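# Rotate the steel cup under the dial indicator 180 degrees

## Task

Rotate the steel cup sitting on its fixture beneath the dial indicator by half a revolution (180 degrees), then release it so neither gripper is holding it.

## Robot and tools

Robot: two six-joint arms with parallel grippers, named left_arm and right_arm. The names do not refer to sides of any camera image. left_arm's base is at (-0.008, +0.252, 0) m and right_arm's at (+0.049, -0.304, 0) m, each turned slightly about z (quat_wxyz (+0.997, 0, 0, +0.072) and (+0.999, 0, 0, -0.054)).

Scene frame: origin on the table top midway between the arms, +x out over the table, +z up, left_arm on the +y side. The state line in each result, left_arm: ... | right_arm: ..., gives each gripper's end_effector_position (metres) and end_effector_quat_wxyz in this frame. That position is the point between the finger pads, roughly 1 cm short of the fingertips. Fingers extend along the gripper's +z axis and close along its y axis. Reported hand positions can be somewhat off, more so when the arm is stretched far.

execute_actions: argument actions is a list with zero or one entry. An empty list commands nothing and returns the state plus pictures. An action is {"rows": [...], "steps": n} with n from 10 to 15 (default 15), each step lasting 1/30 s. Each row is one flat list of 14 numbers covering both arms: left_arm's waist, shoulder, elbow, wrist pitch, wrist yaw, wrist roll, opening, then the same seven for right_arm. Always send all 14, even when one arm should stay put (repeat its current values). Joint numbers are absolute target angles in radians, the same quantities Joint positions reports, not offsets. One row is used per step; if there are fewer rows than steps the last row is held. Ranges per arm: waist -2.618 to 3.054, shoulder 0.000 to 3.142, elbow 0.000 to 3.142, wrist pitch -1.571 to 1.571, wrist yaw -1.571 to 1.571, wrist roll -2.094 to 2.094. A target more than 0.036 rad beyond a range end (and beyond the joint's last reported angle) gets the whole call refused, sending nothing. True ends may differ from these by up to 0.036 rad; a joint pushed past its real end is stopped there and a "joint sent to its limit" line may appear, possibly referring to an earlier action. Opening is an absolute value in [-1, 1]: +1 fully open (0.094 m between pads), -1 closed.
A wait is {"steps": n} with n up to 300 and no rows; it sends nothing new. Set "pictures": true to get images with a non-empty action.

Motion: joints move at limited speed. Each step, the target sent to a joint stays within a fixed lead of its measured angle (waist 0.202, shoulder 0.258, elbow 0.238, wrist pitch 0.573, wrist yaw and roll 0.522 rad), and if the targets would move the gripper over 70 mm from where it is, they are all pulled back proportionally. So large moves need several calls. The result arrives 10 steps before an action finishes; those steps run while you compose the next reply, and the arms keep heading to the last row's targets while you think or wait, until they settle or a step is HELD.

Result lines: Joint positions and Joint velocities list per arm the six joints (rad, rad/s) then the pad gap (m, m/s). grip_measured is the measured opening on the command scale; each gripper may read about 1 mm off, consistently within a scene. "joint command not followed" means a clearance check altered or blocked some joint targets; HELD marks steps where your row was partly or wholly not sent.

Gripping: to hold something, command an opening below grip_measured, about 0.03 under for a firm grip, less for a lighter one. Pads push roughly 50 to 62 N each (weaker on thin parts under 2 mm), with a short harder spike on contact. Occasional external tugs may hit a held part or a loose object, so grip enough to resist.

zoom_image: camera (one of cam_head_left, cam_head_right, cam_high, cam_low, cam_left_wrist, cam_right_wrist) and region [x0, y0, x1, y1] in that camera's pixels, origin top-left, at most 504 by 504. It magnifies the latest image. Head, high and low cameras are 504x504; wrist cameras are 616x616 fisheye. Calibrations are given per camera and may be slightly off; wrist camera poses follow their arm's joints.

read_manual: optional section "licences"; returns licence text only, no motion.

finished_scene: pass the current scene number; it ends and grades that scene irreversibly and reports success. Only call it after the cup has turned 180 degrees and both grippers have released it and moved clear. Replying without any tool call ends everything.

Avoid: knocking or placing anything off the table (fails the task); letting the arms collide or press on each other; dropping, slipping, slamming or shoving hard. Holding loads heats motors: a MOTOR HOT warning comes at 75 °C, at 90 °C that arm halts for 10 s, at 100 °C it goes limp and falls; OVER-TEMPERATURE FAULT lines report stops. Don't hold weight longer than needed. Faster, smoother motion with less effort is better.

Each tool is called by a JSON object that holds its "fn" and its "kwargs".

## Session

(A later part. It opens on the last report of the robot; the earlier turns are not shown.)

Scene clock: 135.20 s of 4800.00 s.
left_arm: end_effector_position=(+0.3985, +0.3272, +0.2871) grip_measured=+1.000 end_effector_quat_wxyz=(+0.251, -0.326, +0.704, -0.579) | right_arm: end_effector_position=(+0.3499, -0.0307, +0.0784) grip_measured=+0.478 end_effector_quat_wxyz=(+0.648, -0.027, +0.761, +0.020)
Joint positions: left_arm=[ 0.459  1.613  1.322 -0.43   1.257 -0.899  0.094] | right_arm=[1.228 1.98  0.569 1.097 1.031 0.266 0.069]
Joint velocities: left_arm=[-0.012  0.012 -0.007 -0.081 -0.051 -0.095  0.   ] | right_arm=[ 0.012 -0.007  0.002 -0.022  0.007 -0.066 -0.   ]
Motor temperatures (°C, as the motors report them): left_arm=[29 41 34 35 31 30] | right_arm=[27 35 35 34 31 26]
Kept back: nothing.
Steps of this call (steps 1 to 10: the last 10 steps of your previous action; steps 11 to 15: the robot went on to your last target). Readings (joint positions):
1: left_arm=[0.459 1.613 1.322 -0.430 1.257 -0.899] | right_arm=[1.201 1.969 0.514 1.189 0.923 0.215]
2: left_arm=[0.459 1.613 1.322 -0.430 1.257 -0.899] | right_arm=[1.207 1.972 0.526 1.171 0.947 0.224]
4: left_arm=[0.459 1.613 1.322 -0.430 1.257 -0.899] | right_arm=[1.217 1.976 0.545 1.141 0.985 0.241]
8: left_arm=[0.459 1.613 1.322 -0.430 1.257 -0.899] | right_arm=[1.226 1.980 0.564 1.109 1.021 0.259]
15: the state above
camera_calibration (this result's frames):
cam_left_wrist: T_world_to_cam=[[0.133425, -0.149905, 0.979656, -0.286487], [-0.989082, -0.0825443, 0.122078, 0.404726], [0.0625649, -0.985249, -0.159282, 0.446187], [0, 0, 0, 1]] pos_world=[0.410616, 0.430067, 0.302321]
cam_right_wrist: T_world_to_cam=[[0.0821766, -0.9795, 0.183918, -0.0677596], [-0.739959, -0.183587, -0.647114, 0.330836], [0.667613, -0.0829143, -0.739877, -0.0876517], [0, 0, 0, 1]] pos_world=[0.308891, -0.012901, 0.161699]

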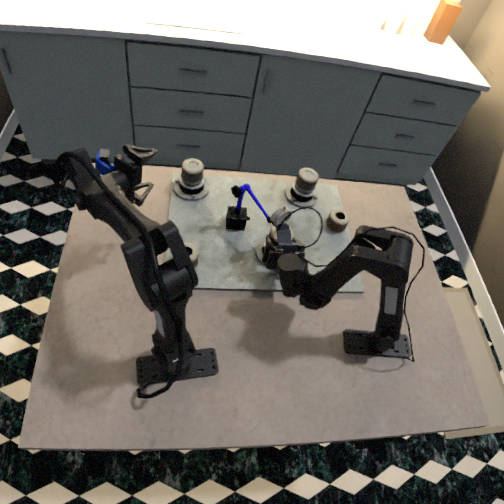

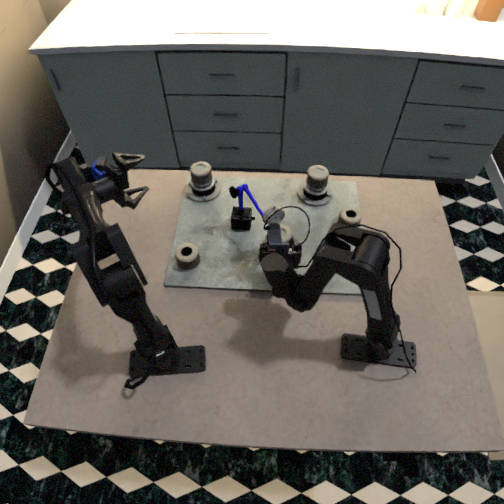

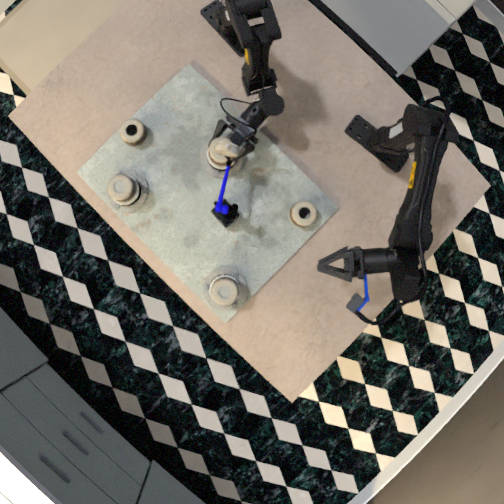

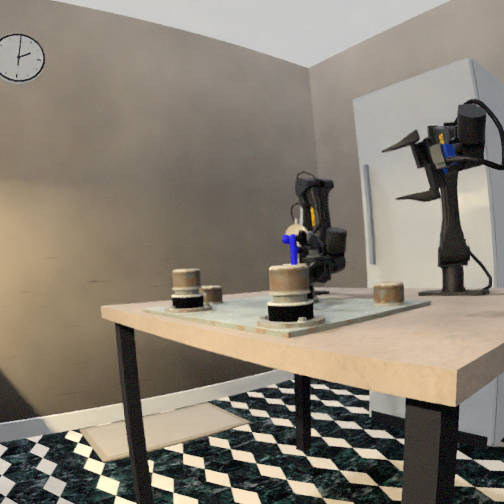

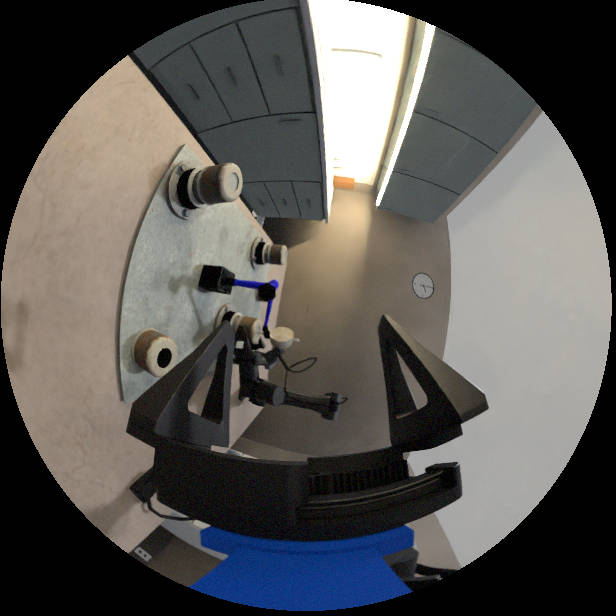

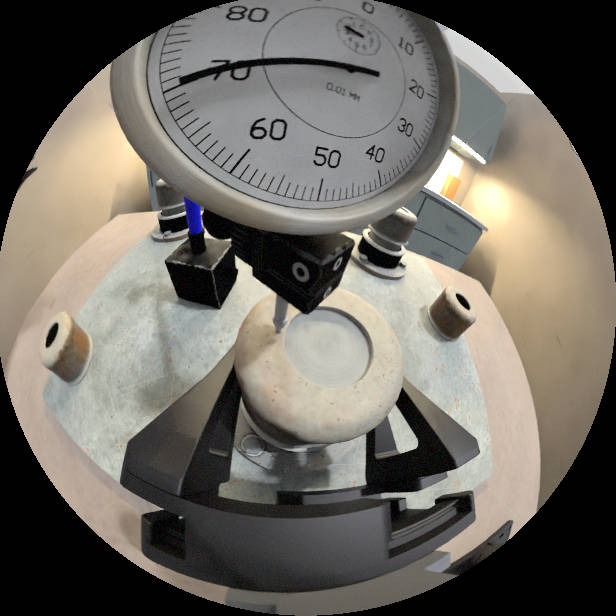

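{"fn": "execute_actions", "kwargs": {"actions": []}}

Scene clock: 140.20 s of 4800.00 s.
left_arm: end_effector_position=(+0.3985, +0.3272, +0.2871) grip_measured=+1.000 end_effector_quat_wxyz=(+0.251, -0.326, +0.704, -0.579) | right_arm: end_effector_position=(+0.3498, -0.0306, +0.0783) grip_measured=+0.478 end_effector_quat_wxyz=(+0.648, -0.027, +0.761, +0.020)
Joint positions: left_arm=[ 0.459  1.613  1.322 -0.43   1.257 -0.899  0.094] | right_arm=[1.228 1.98  0.569 1.096 1.031 0.267 0.069]
Joint velocities: left_arm=[-0.002  0.007 -0.012 -0.022  0.007 -0.007  0.   ] | right_arm=[-0.007  0.022  0.002  0.022  0.007  0.007  0.001]
Motor temperatures (°C, as the motors report them): left_arm=[29 41 34 35 31 30] | right_arm=[27 35 35 34 31 26]
Kept back: nothing.
Steps of this call (steps 1 to 15: the robot went on to your last target; steps 16 to 90: nothing new was sent; then 2.00 s passed at rest). Readings (joint positions):
1: left_arm=[0.459 1.613 1.322 -0.430 1.257 -0.899] | right_arm=[1.228 1.980 0.569 1.097 1.031 0.267]
2: left_arm=[0.459 1.613 1.322 -0.430 1.257 -0.899] | right_arm=[1.228 1.980 0.569 1.097 1.031 0.267]
4: left_arm=[0.459 1.613 1.322 -0.430 1.257 -0.899] | right_arm=[1.228 1.980 0.569 1.097 1.031 0.267]
8: left_arm=[0.459 1.613 1.322 -0.430 1.257 -0.899] | right_arm=[1.228 1.980 0.569 1.096 1.031 0.267]
90: the state above
All arms were judged still, so your last target was given up. Only a new action makes them travel on or press farther. Fingers that are still opening or closing keep moving.
camera_calibration (this result's frames):
cam_left_wrist: T_world_to_cam=[[0.133425, -0.149905, 0.979656, -0.286487], [-0.989082, -0.0825443, 0.122078, 0.404726], [0.0625649, -0.985249, -0.159282, 0.446187], [0, 0, 0, 1]] pos_world=[0.410616, 0.430067, 0.302321]
cam_right_wrist: T_world_to_cam=[[0.082127, -0.979511, 0.183882, -0.0676291], [-0.740157, -0.183502, -0.646911, 0.330814], [0.6674, -0.0829727, -0.740063, -0.0875521], [0, 0, 0, 1]] pos_world=[0.308841, -0.0128029, 0.161649]

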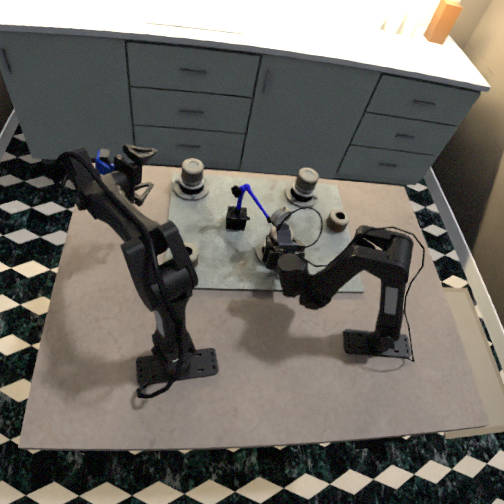

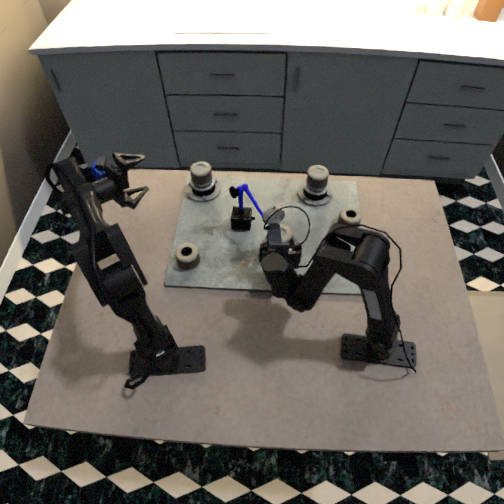

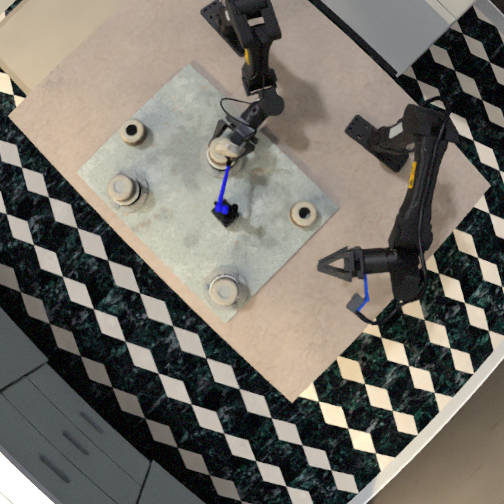

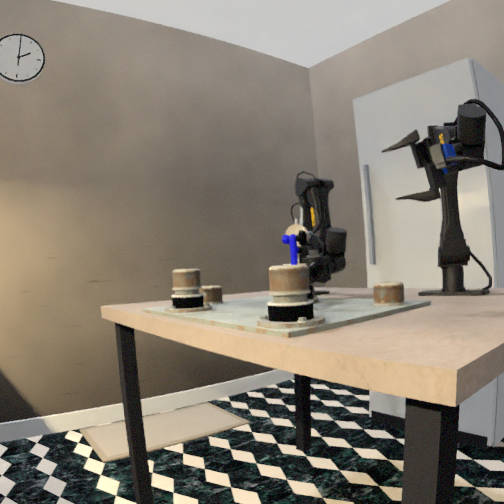

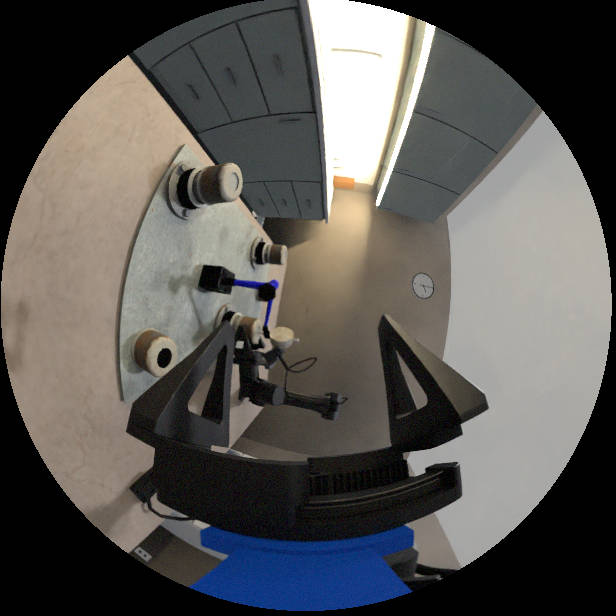

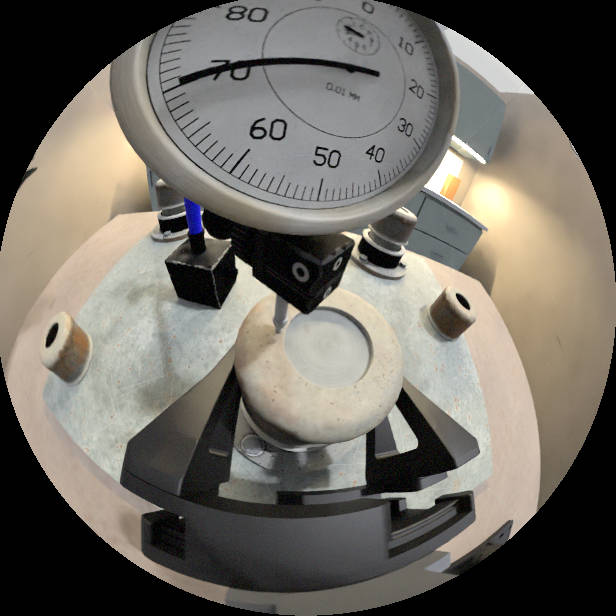

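{"fn": "execute_actions", "kwargs": {"actions": [{"rows": [[0.459,1.6,1.325,-0.426,1.262,-0.893,1,1.232,1.985,0.576,1.088,1.037,0.272,0.44],[0.459,1.6,1.325,-0.426,1.262,-0.893,1,1.228,1.977,0.572,1.096,1.031,0.267,0.44],[0.459,1.6,1.325,-0.426,1.262,-0.893,1,1.228,1.977,0.572,1.096,1.031,0.267,0.47],[0.459,1.6,1.325,-0.426,1.262,-0.893,1,1.228,1.977,0.572,1.096,1.031,0.267,0.52],[0.459,1.6,1.325,-0.426,1.262,-0.893,1,1.228,1.977,0.572,1.096,1.031,0.267,0.60],[0.459,1.6,1.325,-0.426,1.262,-0.893,1,1.228,1.977,0.572,1.096,1.031,0.267,0.70],[0.459,1.6,1.325,-0.426,1.262,-0.893,1,1.228,1.977,0.572,1.096,1.031,0.267,0.82],[0.459,1.6,1.325,-0.426,1.262,-0.893,1,1.228,1.977,0.572,1.083,1.038,0.271,0.94],[0.459,1.6,1.325,-0.426,1.262,-0.893,1,1.231,1.969,0.567,1.0696,1.0474,0.2758,1],[0.459,1.6,1.325,-0.426,1.262,-0.893,1,1.235,1.961,0.561,1.0684,1.0514,0.2781,1],[0.459,1.6,1.325,-0.426,1.262,-0.893,1,1.2395,1.9523,0.5550,1.0662,1.0578,0.2819,1],[0.459,1.6,1.325,-0.426,1.262,-0.893,1,1.2437,1.9504,0.5523,1.0629,1.0661,0.2872,1],[0.459,1.6,1.325,-0.426,1.262,-0.893,1,1.2503,1.9473,0.5482,1.0582,1.0761,0.2940,1],[0.459,1.6,1.325,-0.426,1.262,-0.893,1,1.2591,1.9432,0.5429,1.0518,1.0876,0.3023,1],[0.459,1.6,1.325,-0.426,1.262,-0.893,1,1.2697,1.9382,0.5368,1.0438,1.1001,0.3121,1]], "steps": 15}]}}

{"fn": "execute_actions", "kwargs": {"actions": [{"rows": [[0.459,1.6,1.325,-0.426,1.262,-0.893,1,1.2818,1.9325,0.5301,1.0339,1.1135,0.3232,1],[0.459,1.6,1.325,-0.426,1.262,-0.893,1,1.2952,1.9262,0.5232,1.0224,1.1273,0.3355,1],[0.459,1.6,1.325,-0.426,1.262,-0.893,1,1.3095,1.9195,0.5164,1.0095,1.1412,0.3486,1],[0.459,1.6,1.325,-0.426,1.262,-0.893,1,1.3243,1.9124,0.5098,0.9955,1.1550,0.3623,1],[0.459,1.6,1.325,-0.426,1.262,-0.893,1,1.3393,1.9052,0.5037,0.9810,1.1681,0.3761,1],[0.459,1.6,1.325,-0.426,1.262,-0.893,1,1.3542,1.8981,0.4981,0.9666,1.1803,0.3894,1],[0.459,1.6,1.325,-0.426,1.262,-0.893,1,1.3684,1.8912,0.4931,0.9529,1.1911,0.4018,1],[0.459,1.6,1.325,-0.426,1.262,-0.893,1,1.3817,1.8848,0.4889,0.9409,1.2002,0.4124,1],[0.459,1.6,1.325,-0.426,1.262,-0.893,1,1.3936,1.8790,0.4854,0.9314,1.2072,0.4208,1],[0.459,1.6,1.325,-0.426,1.262,-0.893,1,1.4036,1.8742,0.4827,0.9251,1.2117,0.4263,1],[0.459,1.6,1.325,-0.426,1.262,-0.893,1,1.4112,1.8705,0.4808,0.9229,1.2132,0.4282,1],[0.459,1.6,1.325,-0.426,1.262,-0.893,1,1.4162,1.8680,0.4796,0.9229,1.2132,0.4282,1],[0.459,1.6,1.325,-0.426,1.262,-0.893,1,1.4179,1.8672,0.4792,0.9229,1.2132,0.4282,1]], "steps": 13}]}}

{"fn": "execute_actions", "kwargs": {"actions": [{"steps": 20}], "pictures": true}}

Scene clock: 152.07 s of 4800.00 s.
left_arm: end_effector_position=(+0.3985, +0.3272, +0.2871) grip_measured=+1.000 end_effector_quat_wxyz=(+0.251, -0.326, +0.704, -0.579) | right_arm: end_effector_position=(+0.3498, -0.0306, +0.0783) grip_measured=+0.567 end_effector_quat_wxyz=(+0.648, -0.028, +0.761, +0.019)
Joint positions: left_arm=[ 0.459  1.613  1.322 -0.43   1.257 -0.899  0.094] | right_arm=[1.228 1.98  0.569 1.096 1.031 0.265 0.074]
Joint velocities: left_arm=[ 0.007 -0.007 -0.012 -0.022 -0.007 -0.11   0.   ] | right_arm=[ 0.002 -0.017 -0.012  0.095  0.095  0.051  0.062]
Motor temperatures (°C, as the motors report them): left_arm=[29 41 34 35 31 30] | right_arm=[27 35 35 34 31 26]
Steps of this call (steps 1 to 90: nothing new was sent; then 8.70 s passed at rest; steps 91 to 95: the first 5 steps of this action). Readings (joint positions):
91: left_arm=[0.459 1.613 1.322 -0.430 1.257 -0.899] | right_arm=[1.228 1.980 0.569 1.096 1.031 0.267]
92: left_arm=[0.459 1.613 1.322 -0.430 1.257 -0.899] | right_arm=[1.228 1.980 0.569 1.096 1.031 0.266]
94: left_arm=[0.459 1.613 1.322 -0.430 1.257 -0.899] | right_arm=[1.228 1.980 0.569 1.096 1.031 0.265]
95: the state above

Scene clock: 152.50 s of 4800.00 s.
left_arm: end_effector_position=(+0.3985, +0.3272, +0.2871) grip_measured=+1.000 end_effector_quat_wxyz=(+0.251, -0.326, +0.704, -0.579) | right_arm: end_effector_position=(+0.3356, -0.0344, +0.0768) grip_measured=+1.000 end_effector_quat_wxyz=(+0.647, -0.024, +0.762, +0.014)
Joint positions: left_arm=[ 0.459  1.613  1.322 -0.43   1.257 -0.899  0.094] | right_arm=[1.271 1.96  0.543 1.063 1.084 0.305 0.094]
Joint velocities: left_arm=[ 0.002 -0.002 -0.007 -0.007 -0.037  0.007  0.   ] | right_arm=[ 0.374 -0.203 -0.208 -0.256  0.315  0.227  0.   ]
Motor temperatures (°C, as the motors report them): left_arm=[29 41 34 35 31 30] | right_arm=[27 35 35 34 31 26]
Steps of this call (steps 1 to 10: the last 10 steps of your previous action; steps 11 to 13: the first 3 steps of this action). Readings (joint positions):
11: left_arm=[0.459 1.613 1.322 -0.430 1.257 -0.899] | right_arm=[1.247 1.973 0.558 1.078 1.064 0.289]
12: left_arm=[0.459 1.613 1.322 -0.430 1.257 -0.899] | right_arm=[1.258 1.967 0.551 1.071 1.074 0.297]
13: the state above

Scene clock: 153.17 s of 4800.00 s.
left_arm: end_effector_position=(+0.3985, +0.3272, +0.2871) grip_measured=+1.000 end_effector_quat_wxyz=(+0.251, -0.326, +0.704, -0.579) | right_arm: end_effector_position=(+0.2949, -0.0330, +0.0785) grip_measured=+1.000 end_effector_quat_wxyz=(+0.648, -0.028, +0.761, +0.021)
Joint positions: left_arm=[ 0.459  1.613  1.322 -0.43   1.257 -0.899  0.094] | right_arm=[1.408 1.895 0.495 0.948 1.196 0.419 0.094]
Joint velocities: left_arm=[ 0.007  0.007  0.002  0.081 -0.066  0.007  0.   ] | right_arm=[-0.012  0.002  0.007 -0.007  0.007 -0.022  0.   ]
Motor temperatures (°C, as the motors report them): left_arm=[29 41 34 35 31 30] | right_arm=[27 35 35 34 31 26]
Kept back: nothing.
Steps of this call (steps 1 to 10: the last 10 steps of your previous action; steps 11 to 20: the robot went on to your last target). Readings (joint positions):
1: left_arm=[0.459 1.613 1.322 -0.430 1.257 -0.899] | right_arm=[1.286 1.953 0.536 1.055 1.095 0.315]
2: left_arm=[0.459 1.613 1.322 -0.430 1.257 -0.899] | right_arm=[1.302 1.946 0.529 1.045 1.107 0.325]
4: left_arm=[0.459 1.613 1.322 -0.430 1.257 -0.899] | right_arm=[1.333 1.931 0.517 1.023 1.129 0.347]
8: left_arm=[0.459 1.613 1.322 -0.430 1.257 -0.899] | right_arm=[1.386 1.906 0.500 0.981 1.167 0.388]
20: the state above
camera_calibration (this result's frames):
cam_left_wrist: T_world_to_cam=[[0.133425, -0.149905, 0.979656, -0.286487], [-0.989082, -0.0825443, 0.122078, 0.404726], [0.0625649, -0.985249, -0.159282, 0.446187], [0, 0, 0, 1]] pos_world=[0.410616, 0.430067, 0.302321]
cam_right_wrist: T_world_to_cam=[[0.0850821, -0.979353, 0.183381, -0.0663206], [-0.74016, -0.185336, -0.646385, 0.28972], [0.667026, -0.0807354, -0.740647, -0.0507355], [0, 0, 0, 1]] pos_world=[0.253924, -0.015352, 0.161855]

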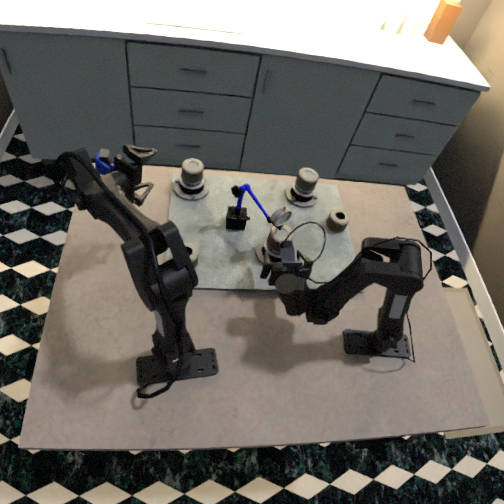

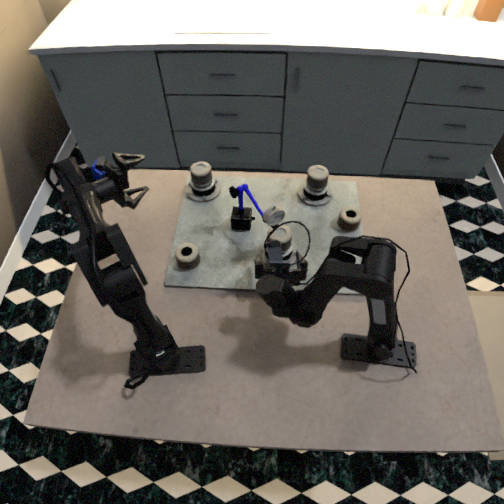

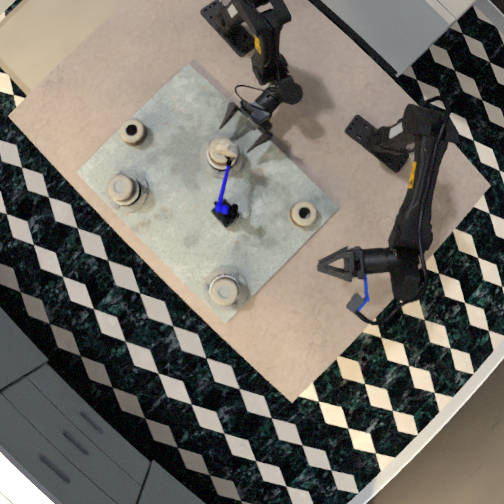

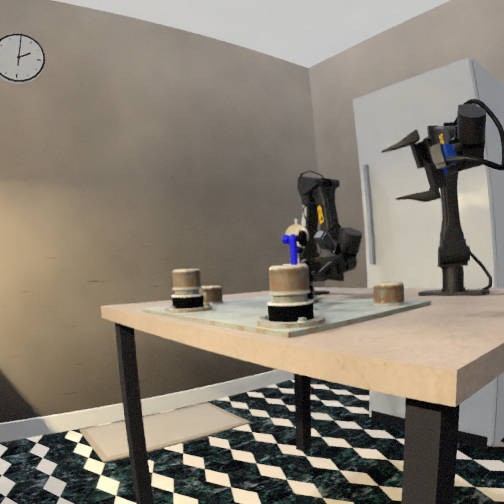

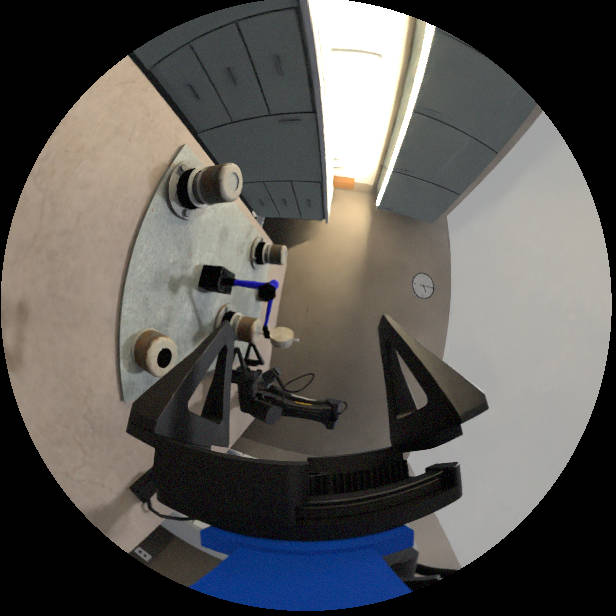

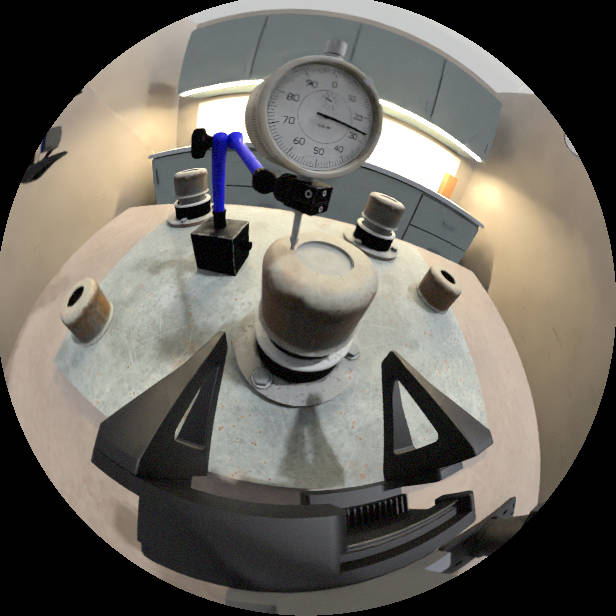

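The cup is released and still sits on its fixture under the dial indicator, and the gripper is clear of it. I'm ending the scene.

{"fn": "finished_scene", "kwargs": {"scene": 2}}

The scene is finished: the task was done.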